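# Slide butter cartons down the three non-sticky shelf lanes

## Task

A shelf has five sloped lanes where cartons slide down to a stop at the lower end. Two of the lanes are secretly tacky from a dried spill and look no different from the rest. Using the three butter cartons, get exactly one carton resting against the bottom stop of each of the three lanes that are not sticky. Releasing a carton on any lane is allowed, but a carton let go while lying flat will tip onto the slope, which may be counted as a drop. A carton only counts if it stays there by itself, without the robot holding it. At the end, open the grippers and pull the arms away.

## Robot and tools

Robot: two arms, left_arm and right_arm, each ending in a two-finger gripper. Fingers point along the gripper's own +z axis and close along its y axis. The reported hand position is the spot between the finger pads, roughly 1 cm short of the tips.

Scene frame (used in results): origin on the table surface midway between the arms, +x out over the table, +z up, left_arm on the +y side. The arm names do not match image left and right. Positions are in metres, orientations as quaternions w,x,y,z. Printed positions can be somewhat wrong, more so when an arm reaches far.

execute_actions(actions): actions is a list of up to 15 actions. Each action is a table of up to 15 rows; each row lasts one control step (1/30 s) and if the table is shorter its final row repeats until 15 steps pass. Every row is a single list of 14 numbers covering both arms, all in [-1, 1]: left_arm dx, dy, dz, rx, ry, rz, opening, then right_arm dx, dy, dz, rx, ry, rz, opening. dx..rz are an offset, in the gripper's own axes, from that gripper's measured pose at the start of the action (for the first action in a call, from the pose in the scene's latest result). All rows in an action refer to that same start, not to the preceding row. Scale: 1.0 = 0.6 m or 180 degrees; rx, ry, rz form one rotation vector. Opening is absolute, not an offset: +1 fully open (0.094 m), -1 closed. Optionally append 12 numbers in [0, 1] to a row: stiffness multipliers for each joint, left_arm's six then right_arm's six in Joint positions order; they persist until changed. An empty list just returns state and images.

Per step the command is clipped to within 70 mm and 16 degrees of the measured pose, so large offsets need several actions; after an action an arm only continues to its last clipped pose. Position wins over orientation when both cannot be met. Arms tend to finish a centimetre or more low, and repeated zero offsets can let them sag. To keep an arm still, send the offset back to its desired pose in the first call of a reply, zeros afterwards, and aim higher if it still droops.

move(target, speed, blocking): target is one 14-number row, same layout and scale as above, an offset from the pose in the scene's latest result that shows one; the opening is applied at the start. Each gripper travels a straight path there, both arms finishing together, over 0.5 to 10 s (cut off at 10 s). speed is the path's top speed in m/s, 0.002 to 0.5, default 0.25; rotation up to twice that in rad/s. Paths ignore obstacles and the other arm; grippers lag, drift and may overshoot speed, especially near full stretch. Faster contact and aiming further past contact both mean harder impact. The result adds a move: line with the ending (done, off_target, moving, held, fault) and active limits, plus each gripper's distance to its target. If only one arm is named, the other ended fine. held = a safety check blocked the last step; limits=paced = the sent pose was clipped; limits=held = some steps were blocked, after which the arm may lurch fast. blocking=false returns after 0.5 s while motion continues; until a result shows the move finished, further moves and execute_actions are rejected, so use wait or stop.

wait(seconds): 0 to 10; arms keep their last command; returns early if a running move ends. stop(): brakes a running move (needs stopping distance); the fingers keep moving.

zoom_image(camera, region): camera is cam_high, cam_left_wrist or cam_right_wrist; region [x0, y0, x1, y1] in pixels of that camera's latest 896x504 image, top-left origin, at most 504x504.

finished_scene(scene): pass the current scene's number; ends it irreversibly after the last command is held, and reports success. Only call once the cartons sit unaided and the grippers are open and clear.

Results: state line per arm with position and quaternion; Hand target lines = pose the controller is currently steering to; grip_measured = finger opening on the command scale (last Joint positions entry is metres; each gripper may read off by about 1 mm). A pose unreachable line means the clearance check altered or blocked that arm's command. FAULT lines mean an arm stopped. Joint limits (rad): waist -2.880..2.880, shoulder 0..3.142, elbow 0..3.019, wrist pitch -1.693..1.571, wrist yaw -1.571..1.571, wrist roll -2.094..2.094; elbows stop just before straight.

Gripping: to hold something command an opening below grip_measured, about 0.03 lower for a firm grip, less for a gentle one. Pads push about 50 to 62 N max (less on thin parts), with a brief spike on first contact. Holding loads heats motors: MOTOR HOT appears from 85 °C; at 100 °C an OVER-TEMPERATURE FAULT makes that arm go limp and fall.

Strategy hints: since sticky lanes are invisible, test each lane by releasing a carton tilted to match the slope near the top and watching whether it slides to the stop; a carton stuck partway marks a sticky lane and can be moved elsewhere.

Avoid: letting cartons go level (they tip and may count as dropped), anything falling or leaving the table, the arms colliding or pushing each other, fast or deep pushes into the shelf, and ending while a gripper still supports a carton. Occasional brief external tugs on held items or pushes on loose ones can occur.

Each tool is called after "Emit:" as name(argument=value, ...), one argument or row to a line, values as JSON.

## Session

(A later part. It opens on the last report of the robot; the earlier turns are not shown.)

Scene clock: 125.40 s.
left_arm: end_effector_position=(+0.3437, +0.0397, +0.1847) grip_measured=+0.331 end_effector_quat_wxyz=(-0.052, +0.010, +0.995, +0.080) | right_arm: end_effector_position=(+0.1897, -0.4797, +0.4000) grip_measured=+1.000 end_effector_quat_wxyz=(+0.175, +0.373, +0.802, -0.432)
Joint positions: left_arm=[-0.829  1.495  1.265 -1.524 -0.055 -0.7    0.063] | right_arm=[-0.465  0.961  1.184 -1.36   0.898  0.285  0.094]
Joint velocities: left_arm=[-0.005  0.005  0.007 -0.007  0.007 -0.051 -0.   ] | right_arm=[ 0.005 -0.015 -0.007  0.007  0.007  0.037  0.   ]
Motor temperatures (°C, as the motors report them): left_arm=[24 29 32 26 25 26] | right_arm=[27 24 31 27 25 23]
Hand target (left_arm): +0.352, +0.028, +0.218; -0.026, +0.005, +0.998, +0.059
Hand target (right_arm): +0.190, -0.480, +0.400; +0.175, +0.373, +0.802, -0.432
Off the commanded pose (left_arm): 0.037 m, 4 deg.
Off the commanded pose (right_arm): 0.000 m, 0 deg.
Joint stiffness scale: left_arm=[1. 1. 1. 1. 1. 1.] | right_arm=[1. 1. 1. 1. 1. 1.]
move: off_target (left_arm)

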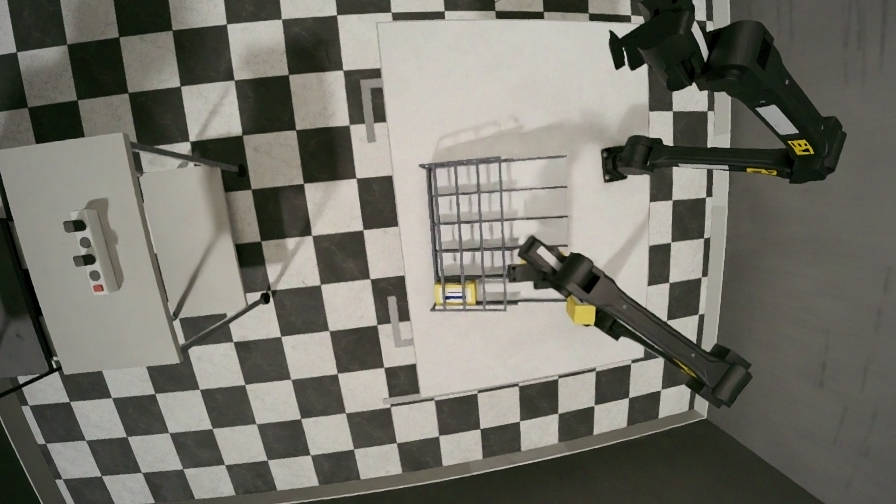

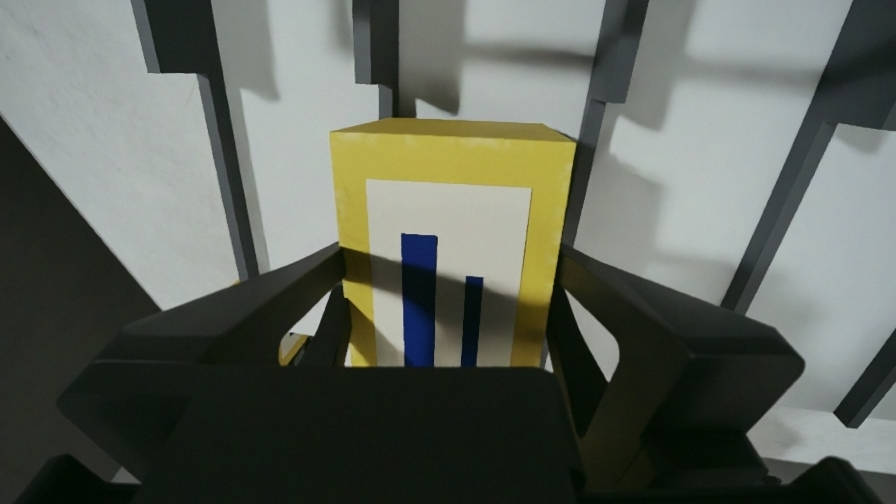

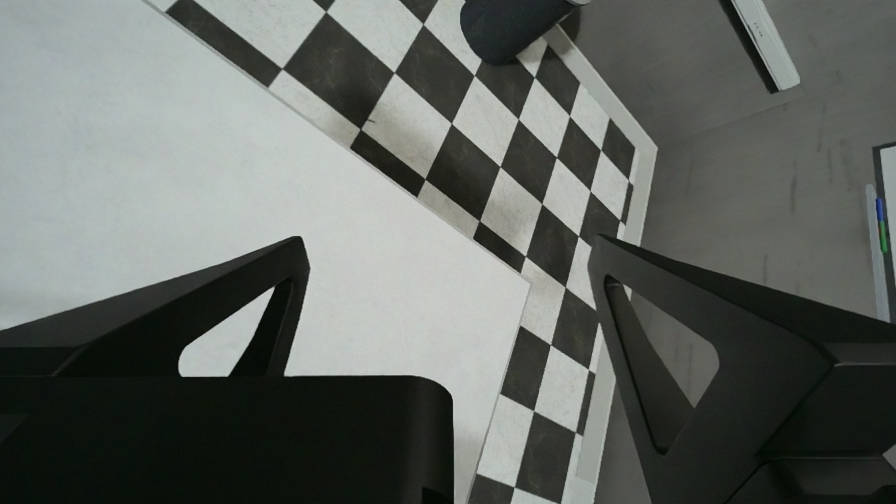

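Emit:
move(
  target=[0,-0.02,-0.12,0.025,-0.03,0,0.28,0,0,0,0,0,0,1],
  speed=0.1,
)

Emit:
move(
  target=[-0.02,-0.16,-0.03,0,0,0,0.28,0,0,0,0,0,0,1],
  speed=0.12,
)

Scene clock: 129.27 s.
left_arm: end_effector_position=(+0.3450, +0.0278, +0.2227) grip_measured=+0.331 end_effector_quat_wxyz=(-0.027, +0.014, +0.998, +0.060) | right_arm: end_effector_position=(+0.1897, -0.4797, +0.4000) grip_measured=+1.000 end_effector_quat_wxyz=(+0.175, +0.373, +0.802, -0.432)
Joint positions: left_arm=[-0.849  1.46   1.334 -1.566 -0.055 -0.709  0.063] | right_arm=[-0.465  0.961  1.184 -1.36   0.898  0.285  0.094]
Joint velocities: left_arm=[ 0.005 -0.005 -0.007 -0.022 -0.051 -0.051 -0.   ] | right_arm=[-0.015 -0.015  0.007 -0.007  0.022  0.037  0.   ]
Motor temperatures (°C, as the motors report them): left_arm=[24 29 33 26 25 26] | right_arm=[27 24 31 27 25 23]
Hand target (left_arm): +0.350, +0.017, +0.253; -0.005, +0.011, +0.999, +0.040
Hand target (right_arm): +0.190, -0.480, +0.400; +0.175, +0.373, +0.802, -0.432
Off the commanded pose (left_arm): 0.033 m, 3 deg.
Off the commanded pose (right_arm): 0.000 m, 0 deg.
Joint stiffness scale: left_arm=[1. 1. 1. 1. 1. 1.] | right_arm=[1. 1. 1. 1. 1. 1.]
move: off_target (left_arm)

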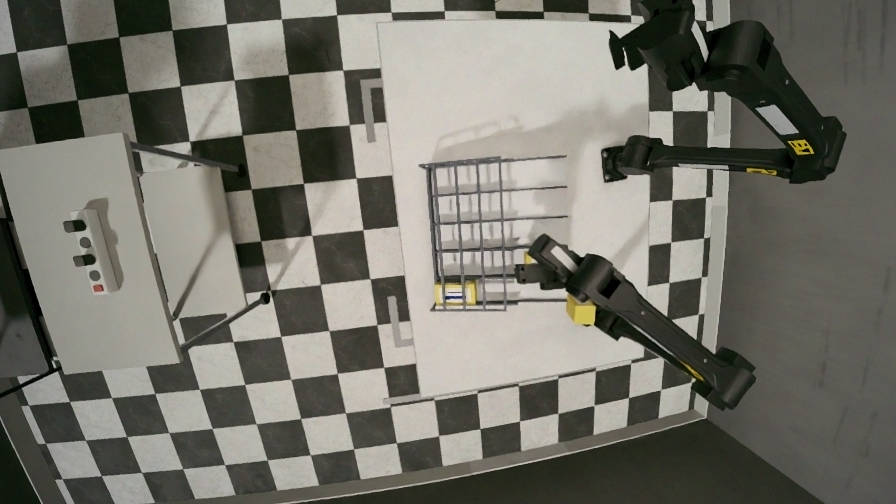

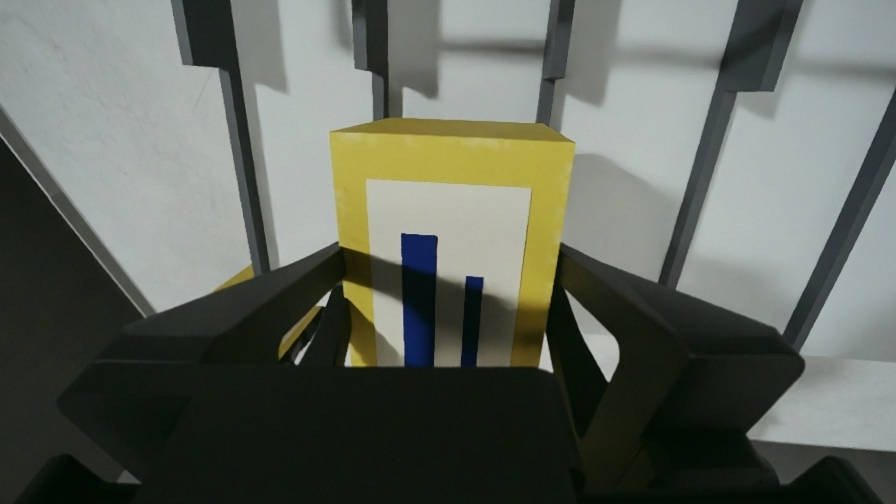

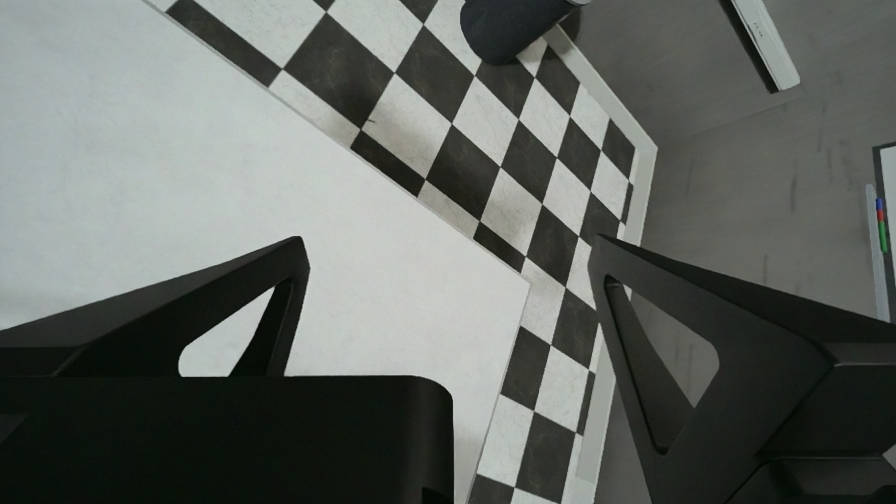

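Scene clock: 130.57 s.
left_arm: end_effector_position=(+0.3469, -0.0575, +0.2009) grip_measured=+0.331 end_effector_quat_wxyz=(-0.043, +0.020, +0.996, +0.077) | right_arm: end_effector_position=(+0.1897, -0.4797, +0.4000) grip_measured=+1.000 end_effector_quat_wxyz=(+0.175, +0.373, +0.802, -0.432)
Joint positions: left_arm=[-0.979  1.66   1.505 -1.589 -0.039 -0.827  0.063] | right_arm=[-0.465  0.961  1.184 -1.36   0.898  0.285  0.094]
Joint velocities: left_arm=[-0.005 -0.005  0.007  0.002 -0.007 -0.037  0.001] | right_arm=[ 0.005  0.005  0.007 -0.012 -0.022 -0.007  0.   ]
Motor temperatures (°C, as the motors report them): left_arm=[24 29 33 26 25 26] | right_arm=[27 24 31 27 25 23]
Hand target (left_arm): +0.354, -0.069, +0.227; -0.027, +0.015, +0.998, +0.059
Hand target (right_arm): +0.190, -0.480, +0.400; +0.175, +0.373, +0.802, -0.432
Off the commanded pose (left_arm): 0.031 m, 3 deg.
Off the commanded pose (right_arm): 0.000 m, 0 deg.
Joint stiffness scale: left_arm=[1. 1. 1. 1. 1. 1.] | right_arm=[1. 1. 1. 1. 1. 1.]
move: off_target (left_arm)

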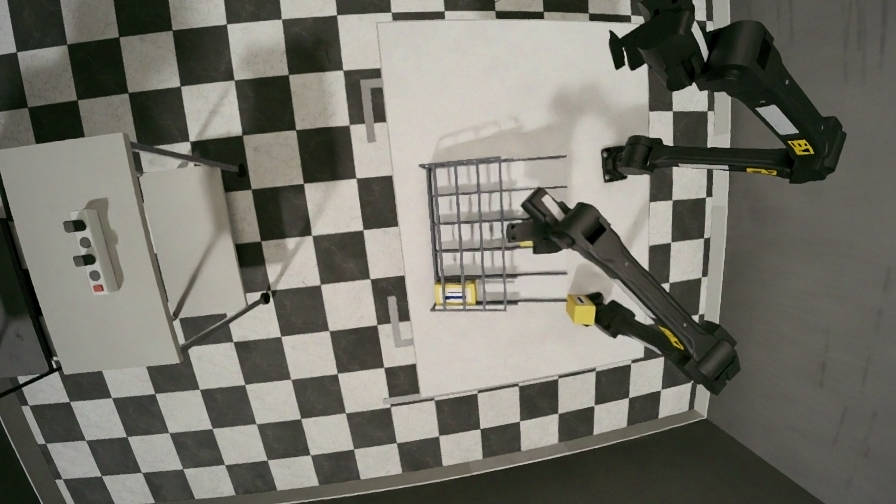

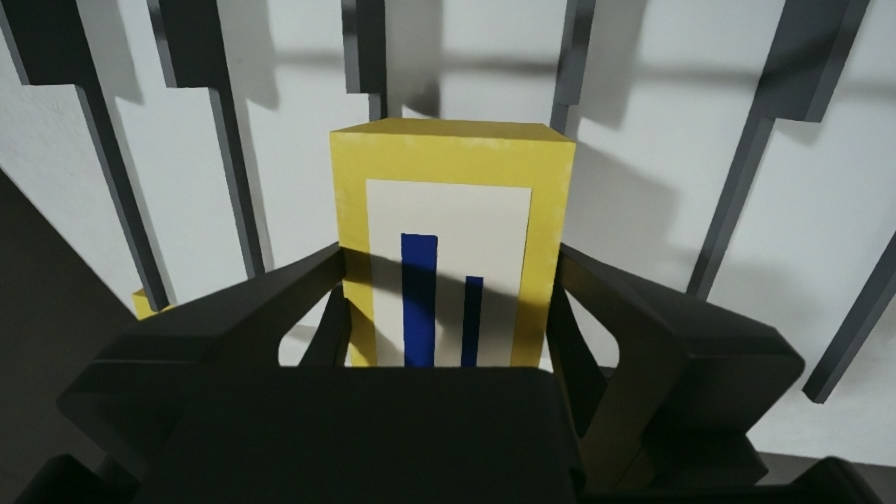

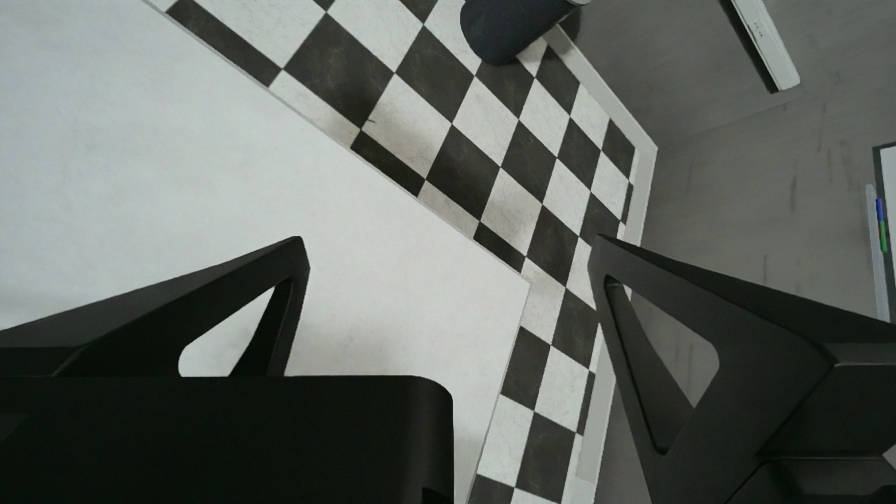

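Emit:
move(
  target=[-0.035,-0.005,0.058,0.011,-0.011,-0.01,0.28,0,0,0,0,0,0,1],
  speed=0.05,
)

Scene clock: 134.10 s.
left_arm: end_effector_position=(+0.3606, -0.0573, +0.1671) grip_measured=+0.331 end_effector_quat_wxyz=(-0.026, +0.009, +0.998, +0.062) | right_arm: end_effector_position=(+0.1897, -0.4797, +0.4000) grip_measured=+1.000 end_effector_quat_wxyz=(+0.175, +0.373, +0.802, -0.432)
Joint positions: left_arm=[-0.958  1.671  1.434 -1.461 -0.044 -0.828  0.063] | right_arm=[-0.465  0.961  1.184 -1.36   0.898  0.285  0.094]
Joint velocities: left_arm=[ 0.005 -0.005 -0.012  0.007 -0.022 -0.037 -0.   ] | right_arm=[ 0.005 -0.005 -0.002 -0.012 -0.007  0.081  0.   ]
Motor temperatures (°C, as the motors report them): left_arm=[24 29 34 26 25 26] | right_arm=[27 24 31 27 25 23]
Hand target (left_arm): +0.364, -0.056, +0.164; -0.025, +0.005, +0.998, +0.061
Hand target (right_arm): +0.190, -0.480, +0.400; +0.175, +0.373, +0.802, -0.432
Off the commanded pose (left_arm): 0.005 m, 1 deg.
Off the commanded pose (right_arm): 0.000 m, 0 deg.
Joint stiffness scale: left_arm=[1. 1. 1. 1. 1. 1.] | right_arm=[1. 1. 1. 1. 1. 1.]
move: done

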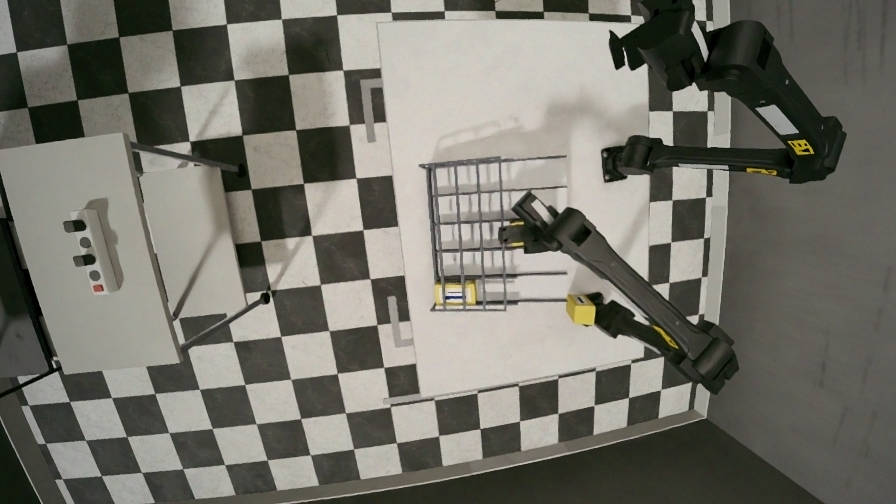

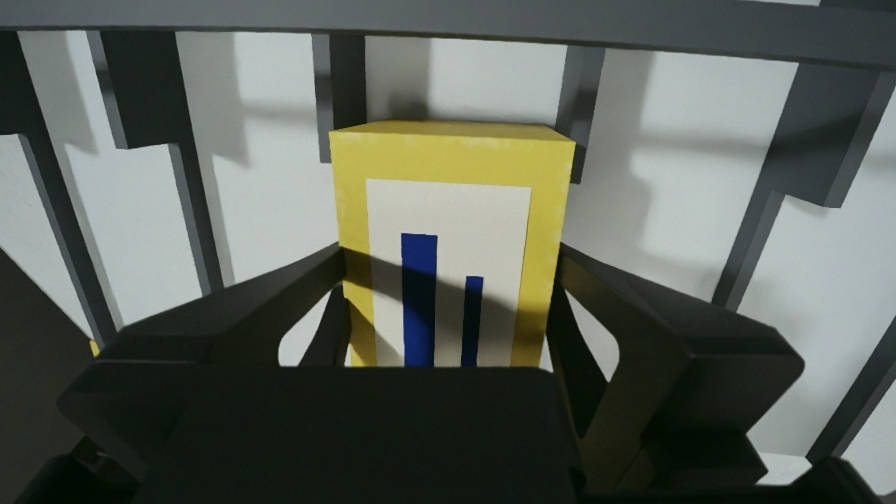

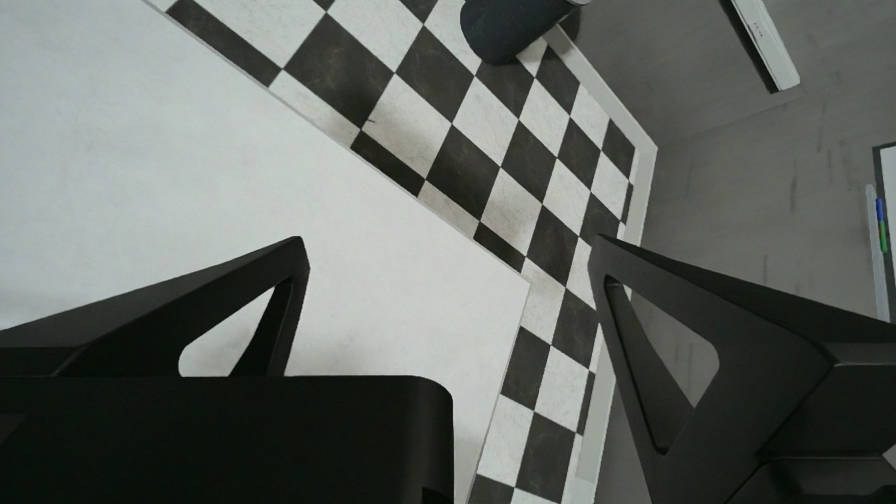

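Emit:
move(
  target=[0,0,0,0,0,0,0.85,0,0,0,0,0,0,1],
)

Emit:
wait(
  seconds=2,
)

Scene clock: 137.10 s.
left_arm: end_effector_position=(+0.3606, -0.0573, +0.1676) grip_measured=+0.847 end_effector_quat_wxyz=(-0.026, +0.009, +0.998, +0.062) | right_arm: end_effector_position=(+0.1897, -0.4797, +0.4000) grip_measured=+1.000 end_effector_quat_wxyz=(+0.175, +0.373, +0.802, -0.432)
Joint positions: left_arm=[-0.958  1.67   1.434 -1.461 -0.044 -0.828  0.087] | right_arm=[-0.465  0.961  1.184 -1.36   0.898  0.285  0.094]
Joint velocities: left_arm=[-0.024 -0.005  0.017 -0.027  0.037 -0.037  0.001] | right_arm=[ 0.005  0.005 -0.002 -0.002  0.022  0.022  0.   ]
Motor temperatures (°C, as the motors report them): left_arm=[24 29 33 26 25 26] | right_arm=[27 24 31 27 25 23]
Hand target (left_arm): +0.361, -0.057, +0.167; -0.026, +0.009, +0.998, +0.062
Hand target (right_arm): +0.190, -0.480, +0.400; +0.175, +0.373, +0.802, -0.432
Off the commanded pose (left_arm): 0.001 m, 0 deg.
Off the commanded pose (right_arm): 0.000 m, 0 deg.
Joint stiffness scale: left_arm=[1. 1. 1. 1. 1. 1.] | right_arm=[1. 1. 1. 1. 1. 1.]
move: done

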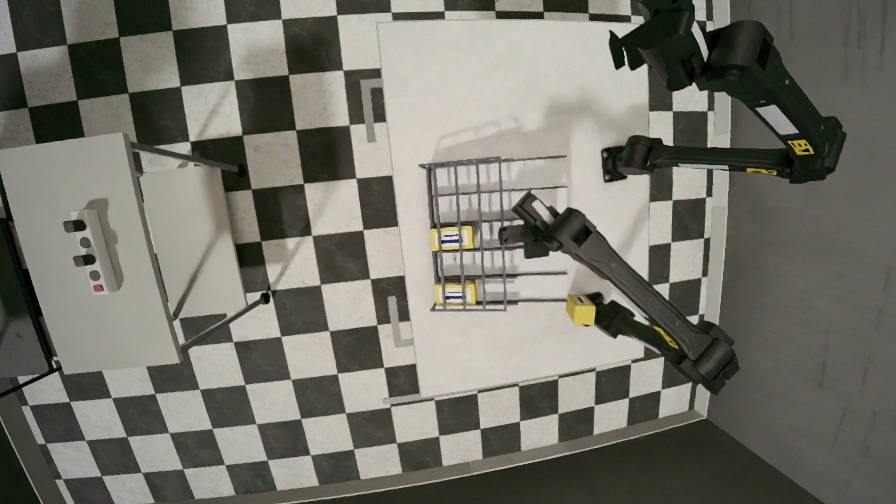

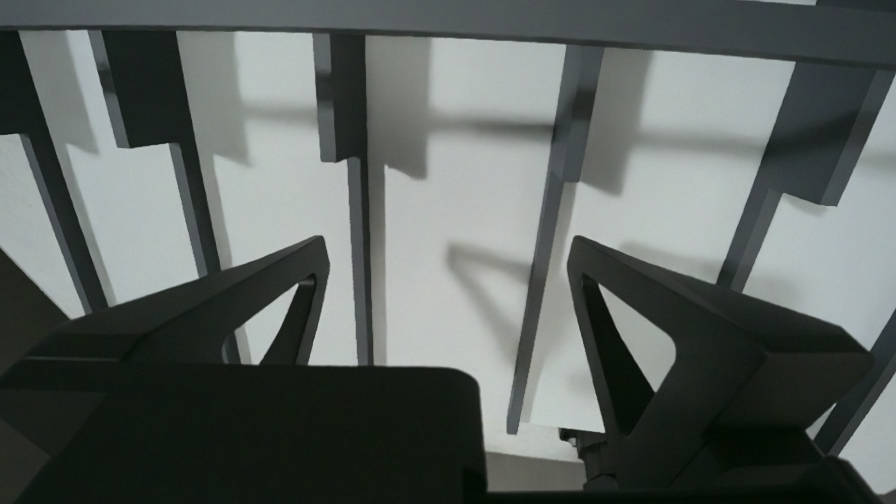

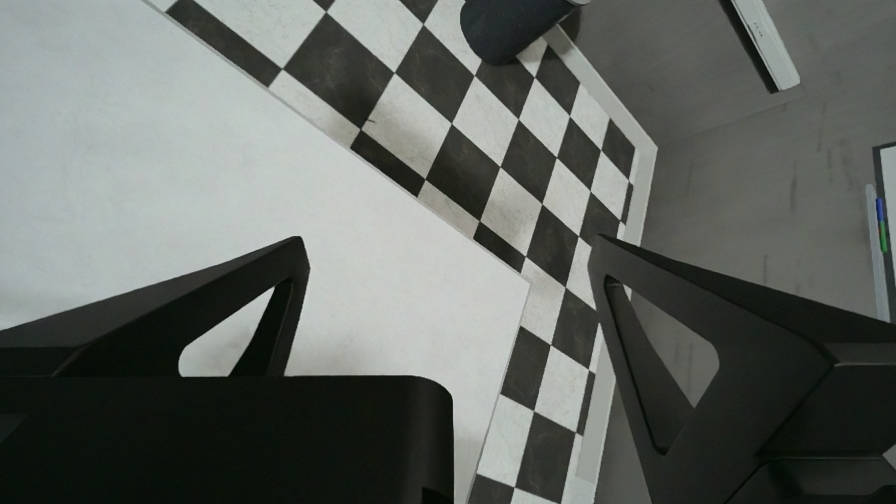

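Scene clock: 139.10 s.
left_arm: end_effector_position=(+0.3606, -0.0573, +0.1676) grip_measured=+0.847 end_effector_quat_wxyz=(-0.026, +0.009, +0.998, +0.062) | right_arm: end_effector_position=(+0.1897, -0.4797, +0.4000) grip_measured=+1.000 end_effector_quat_wxyz=(+0.175, +0.373, +0.802, -0.432)
Joint positions: left_arm=[-0.958  1.67   1.434 -1.461 -0.044 -0.828  0.087] | right_arm=[-0.465  0.961  1.184 -1.36   0.898  0.285  0.094]
Joint velocities: left_arm=[-0.005  0.005 -0.007  0.002 -0.007 -0.007 -0.   ] | right_arm=[-0.005  0.005 -0.002 -0.012 -0.007 -0.051  0.   ]
Motor temperatures (°C, as the motors report them): left_arm=[24 29 33 26 25 26] | right_arm=[27 24 31 27 25 23]
Hand target (left_arm): +0.361, -0.057, +0.167; -0.026, +0.009, +0.998, +0.062
Hand target (right_arm): +0.190, -0.480, +0.400; +0.175, +0.373, +0.802, -0.432
Off the commanded pose (left_arm): 0.001 m, 0 deg.
Off the commanded pose (right_arm): 0.000 m, 0 deg.
Joint stiffness scale: left_arm=[1. 1. 1. 1. 1. 1.] | right_arm=[1. 1. 1. 1. 1. 1.]
wait: 2.00 s; at rest by 0.17 s

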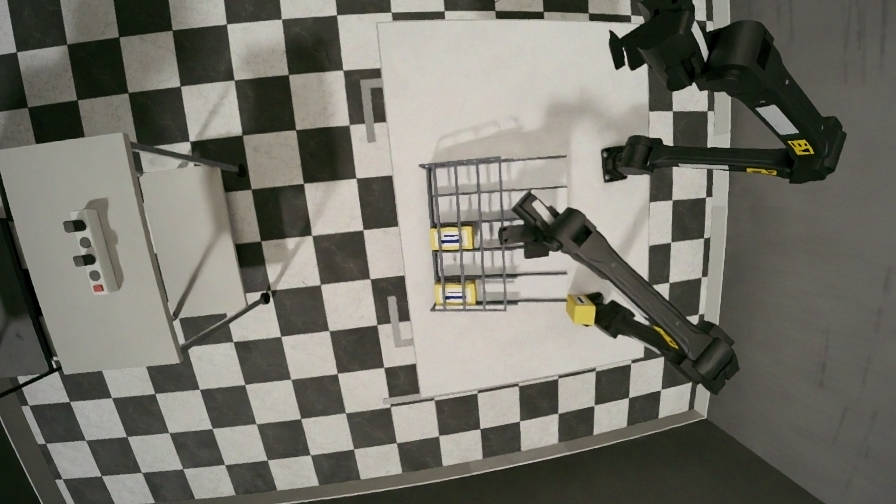

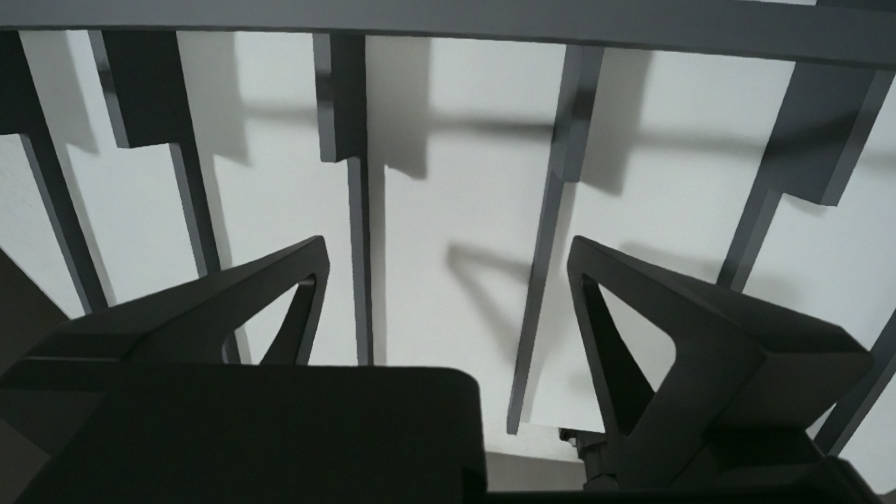

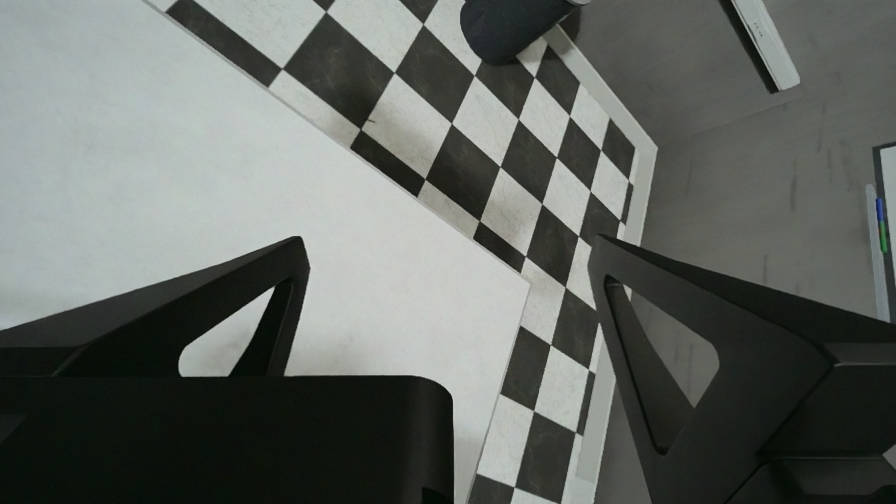

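Emit:
move(
  target=[0.05,0,-0.15,0,-0.02,0,1,0,0,0,0,0,0,1],
)

Emit:
move(
  target=[0.1,0.5,-0.03,0.02,0,0,1,0,0,0,0,0,0,1],
)

Scene clock: 144.13 s.
left_arm: end_effector_position=(+0.3317, -0.0623, +0.2532) grip_measured=+1.000 end_effector_quat_wxyz=(+0.004, +0.019, +0.998, +0.061) | right_arm: end_effector_position=(+0.1897, -0.4797, +0.4000) grip_measured=+1.000 end_effector_quat_wxyz=(+0.175, +0.373, +0.802, -0.432)
Joint positions: left_arm=[-1.027  1.578  1.548 -1.632 -0.082 -0.879  0.094] | right_arm=[-0.465  0.961  1.184 -1.36   0.898  0.285  0.094]
Joint velocities: left_arm=[-0.015  0.005  0.002 -0.022  0.037  0.007  0.   ] | right_arm=[-0.005 -0.015 -0.027 -0.007 -0.037  0.037  0.   ]
Motor temperatures (°C, as the motors report them): left_arm=[24 29 33 26 25 26] | right_arm=[27 24 31 27 25 23]
Hand target (left_arm): +0.336, -0.068, +0.259; +0.005, +0.011, +0.998, +0.061
Hand target (right_arm): +0.190, -0.480, +0.400; +0.175, +0.373, +0.802, -0.432
Off the commanded pose (left_arm): 0.008 m, 1 deg.
Off the commanded pose (right_arm): 0.000 m, 0 deg.
Joint stiffness scale: left_arm=[1. 1. 1. 1. 1. 1.] | right_arm=[1. 1. 1. 1. 1. 1.]
move: done

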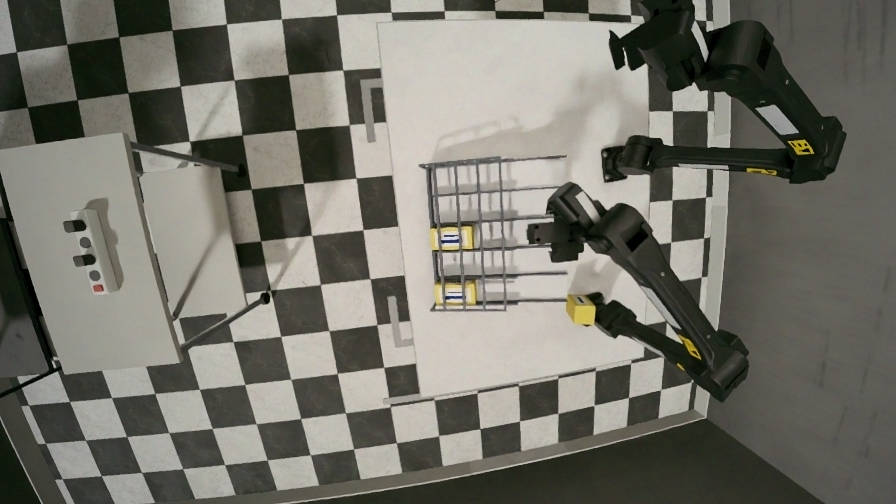

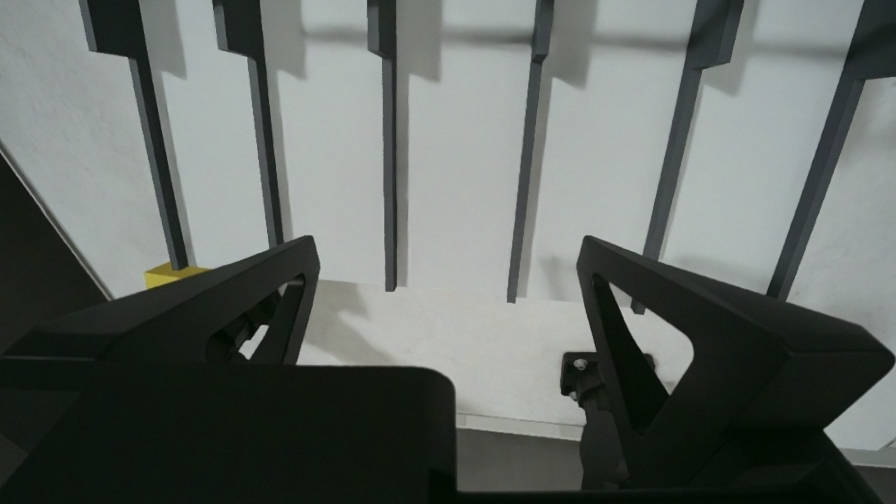

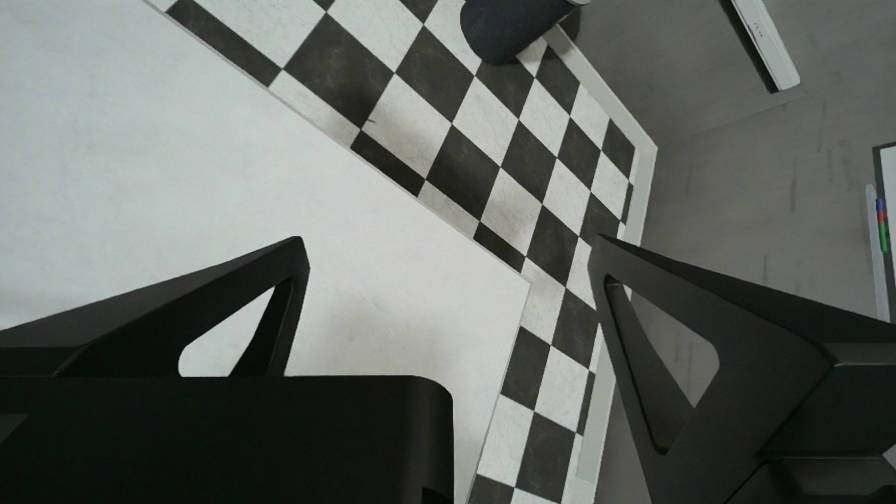

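Scene clock: 146.03 s.
left_arm: end_effector_position=(+0.2890, +0.2382, +0.3194) grip_measured=+1.000 end_effector_quat_wxyz=(+0.077, +0.009, +0.997, +0.014) | right_arm: end_effector_position=(+0.1897, -0.4797, +0.4000) grip_measured=+1.000 end_effector_quat_wxyz=(+0.175, +0.373, +0.802, -0.432)
Joint positions: left_arm=[-0.352  0.91   1.151 -1.669 -0.061 -0.215  0.094] | right_arm=[-0.465  0.961  1.184 -1.36   0.898  0.285  0.094]
Joint velocities: left_arm=[ 0.005 -0.005 -0.007 -0.002 -0.051 -0.051  0.   ] | right_arm=[ 0.005 -0.015 -0.007 -0.007  0.081  0.051  0.   ]
Motor temperatures (°C, as the motors report them): left_arm=[24 29 32 26 25 26] | right_arm=[27 24 31 27 25 23]
Hand target (left_arm): +0.284, +0.239, +0.310; +0.056, +0.020, +0.998, +0.018
Hand target (right_arm): +0.190, -0.480, +0.400; +0.175, +0.373, +0.802, -0.432
Off the commanded pose (left_arm): 0.014 m, 9 deg.
Off the commanded pose (right_arm): 0.000 m, 0 deg.
Joint stiffness scale: left_arm=[1. 1. 1. 1. 1. 1.] | right_arm=[1. 1. 1. 1. 1. 1.]
joint sent to its limit (left arm) — the command would take joint 4 (wrist pitch) past its lower limit, so that joint was sent only as far as its limit.
move: off_target (left_arm)

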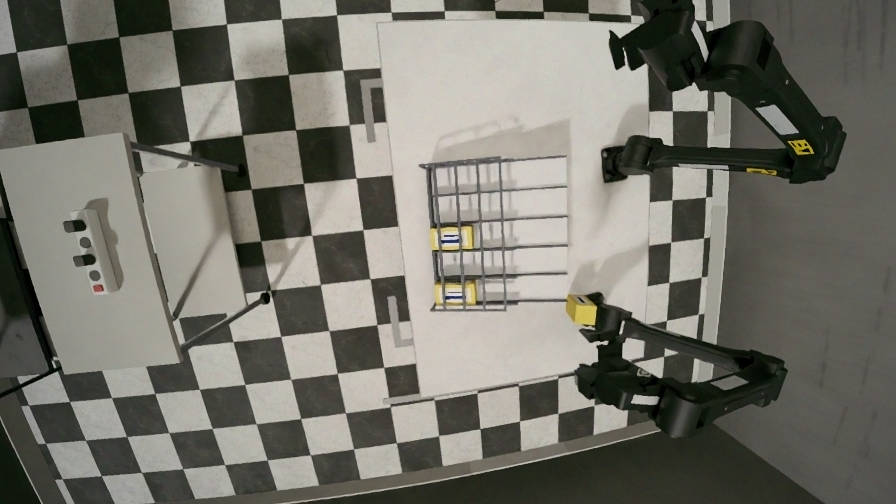

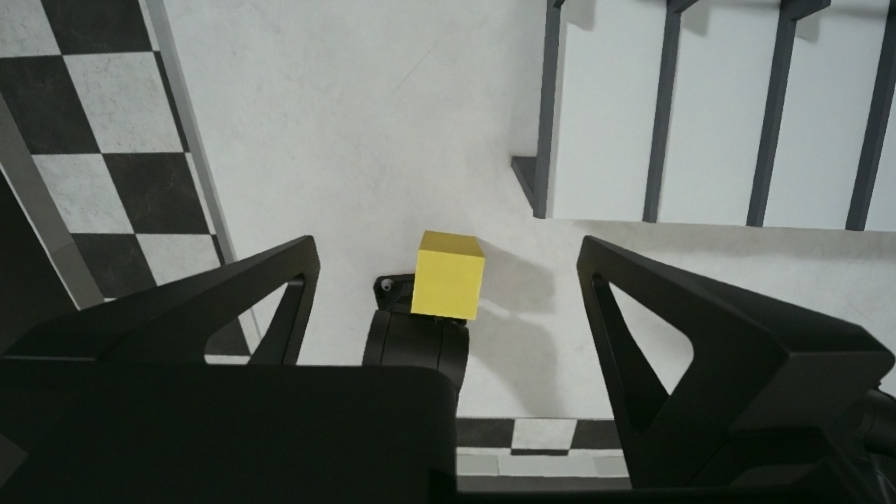

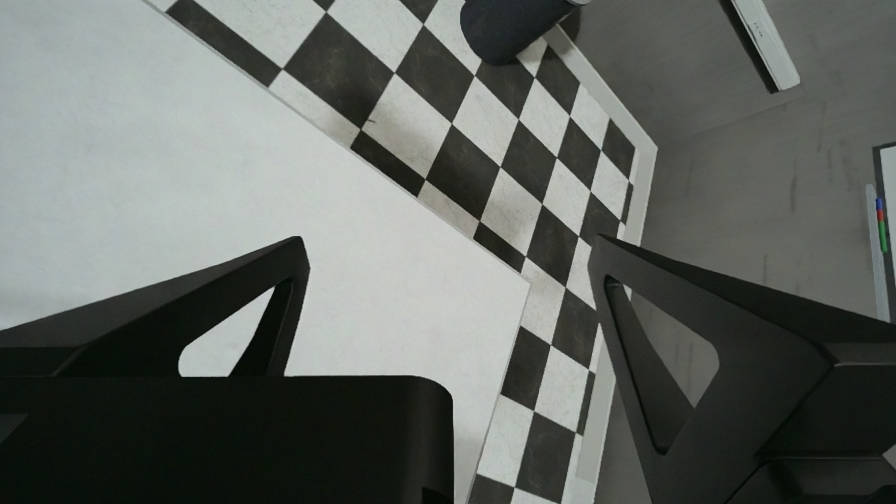

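Emit:
move(
  target=[0.15,0,0.21,0,0.045,0.03,1,0,0,0,0,0,0,1],
  speed=0.15,
)

Scene clock: 149.77 s.
left_arm: end_effector_position=(+0.2170, +0.2454, +0.1851) grip_measured=+1.000 end_effector_quat_wxyz=(-0.001, +0.042, +0.999, +0.021) | right_arm: end_effector_position=(+0.1897, -0.4797, +0.4000) grip_measured=+1.000 end_effector_quat_wxyz=(+0.175, +0.373, +0.802, -0.432)
Joint positions: left_arm=[-0.387  0.774  0.74  -1.549 -0.039 -0.189  0.094] | right_arm=[-0.465  0.961  1.184 -1.36   0.898  0.285  0.094]
Joint velocities: left_arm=[ 0.005 -0.005  0.002 -0.002  0.051 -0.007  0.   ] | right_arm=[-0.005 -0.005 -0.002  0.017  0.066 -0.007  0.   ]
Motor temperatures (°C, as the motors report them): left_arm=[24 29 32 26 25 26] | right_arm=[27 24 31 27 25 23]
Hand target (left_arm): +0.218, +0.243, +0.182; +0.005, +0.055, +0.998, +0.018
Hand target (right_arm): +0.190, -0.480, +0.400; +0.175, +0.373, +0.802, -0.432
Off the commanded pose (left_arm): 0.005 m, 2 deg.
Off the commanded pose (right_arm): 0.000 m, 0 deg.
Joint stiffness scale: left_arm=[1. 1. 1. 1. 1. 1.] | right_arm=[1. 1. 1. 1. 1. 1.]
move: done

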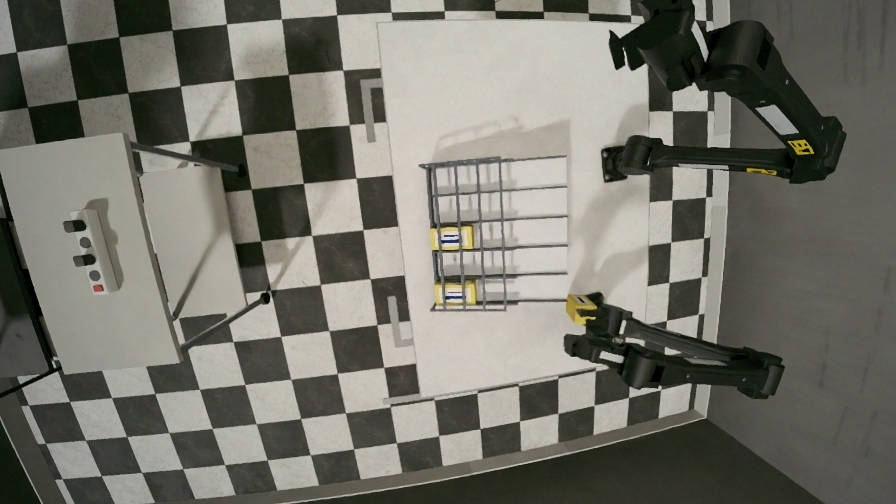

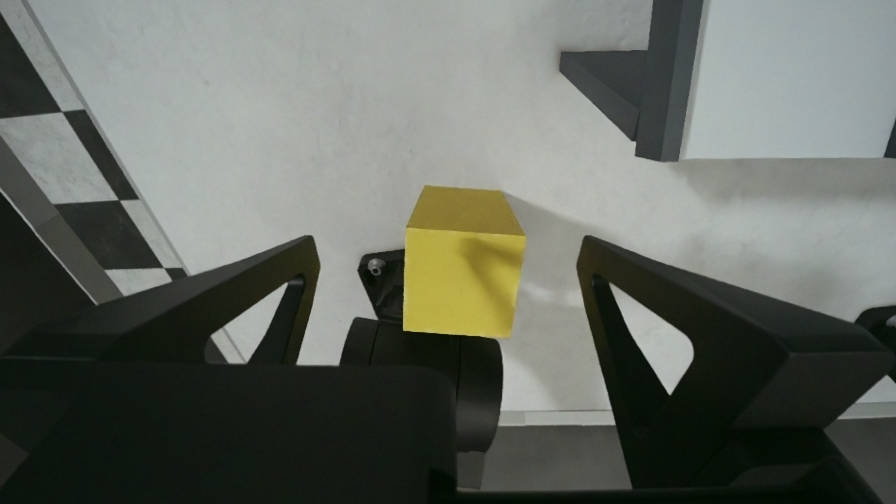

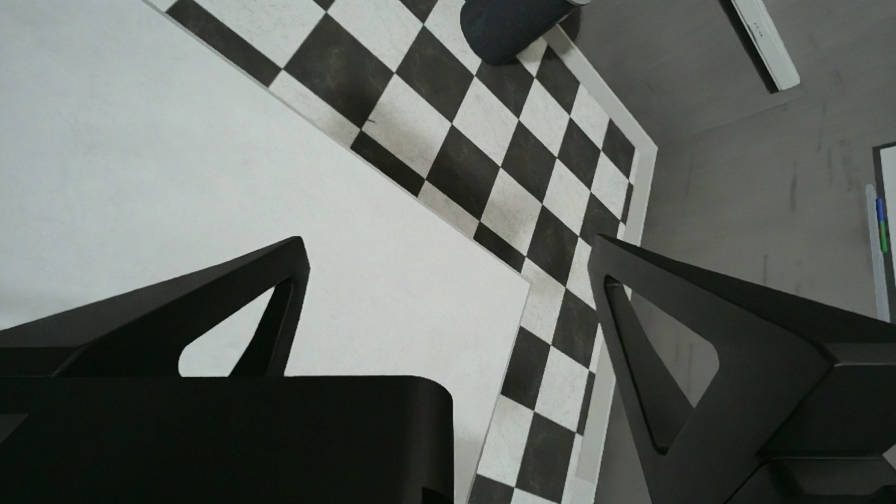

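Emit:
move(
  target=[0.06,-0.013,0.07,0,0,0,1,0,0,0,0,0,0,1],
  speed=0.08,
)

Scene clock: 155.77 s.
left_arm: end_effector_position=(+0.1794, +0.2440, +0.1481) grip_measured=+1.000 end_effector_quat_wxyz=(-0.006, +0.047, +0.999, +0.022) | right_arm: end_effector_position=(+0.1897, -0.4797, +0.4000) grip_measured=+1.000 end_effector_quat_wxyz=(+0.175, +0.373, +0.802, -0.432)
Joint positions: left_arm=[-0.468  0.668  0.603 -1.532 -0.039 -0.261  0.094] | right_arm=[-0.465  0.961  1.184 -1.36   0.898  0.285  0.094]
Joint velocities: left_arm=[-0.015 -0.005  0.007  0.007 -0.081 -0.037  0.   ] | right_arm=[-0.015 -0.005 -0.007 -0.002 -0.037 -0.081  0.   ]
Motor temperatures (°C, as the motors report them): left_arm=[24 28 32 26 25 26] | right_arm=[27 24 31 27 25 23]
Hand target (left_arm): +0.180, +0.242, +0.144; -0.001, +0.042, +0.999, +0.020
Hand target (right_arm): +0.190, -0.480, +0.400; +0.175, +0.373, +0.802, -0.432
Off the commanded pose (left_arm): 0.005 m, 1 deg.
Off the commanded pose (right_arm): 0.000 m, 0 deg.
Joint stiffness scale: left_arm=[1. 1. 1. 1. 1. 1.] | right_arm=[1. 1. 1. 1. 1. 1.]
move: done

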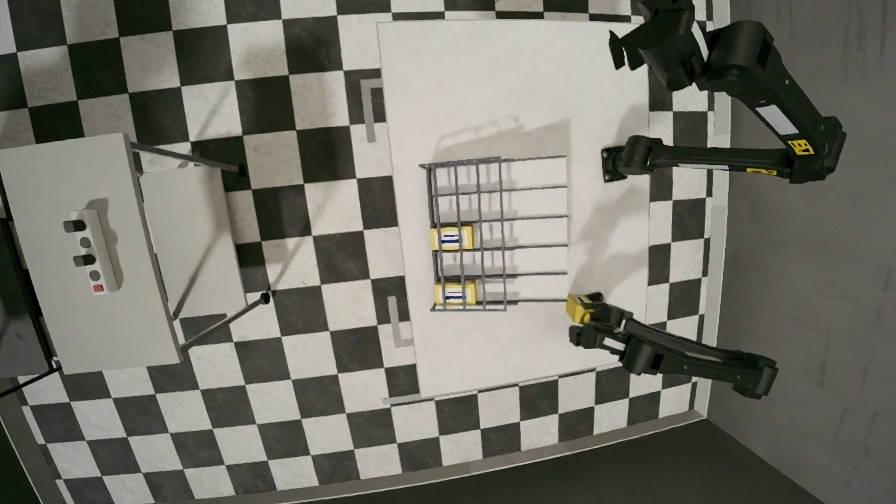

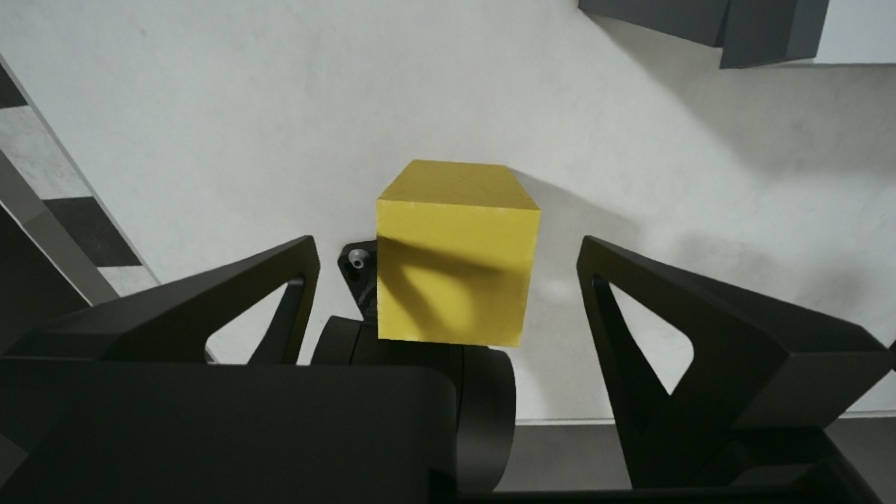

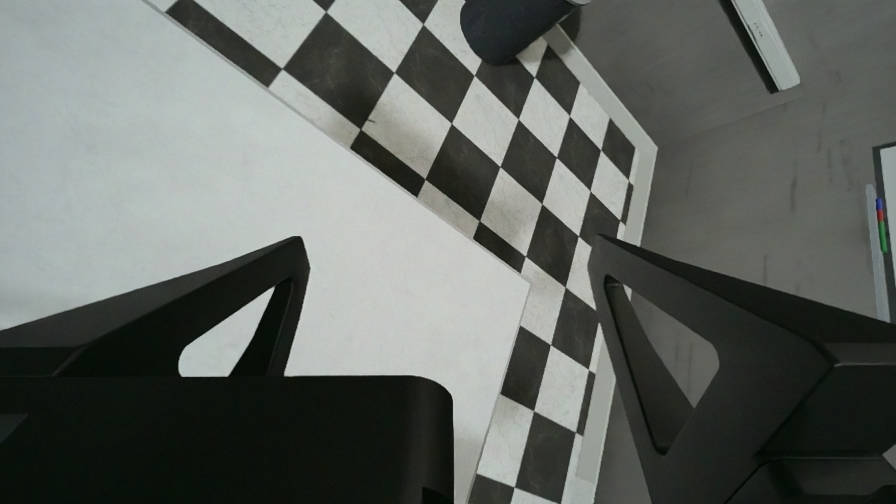

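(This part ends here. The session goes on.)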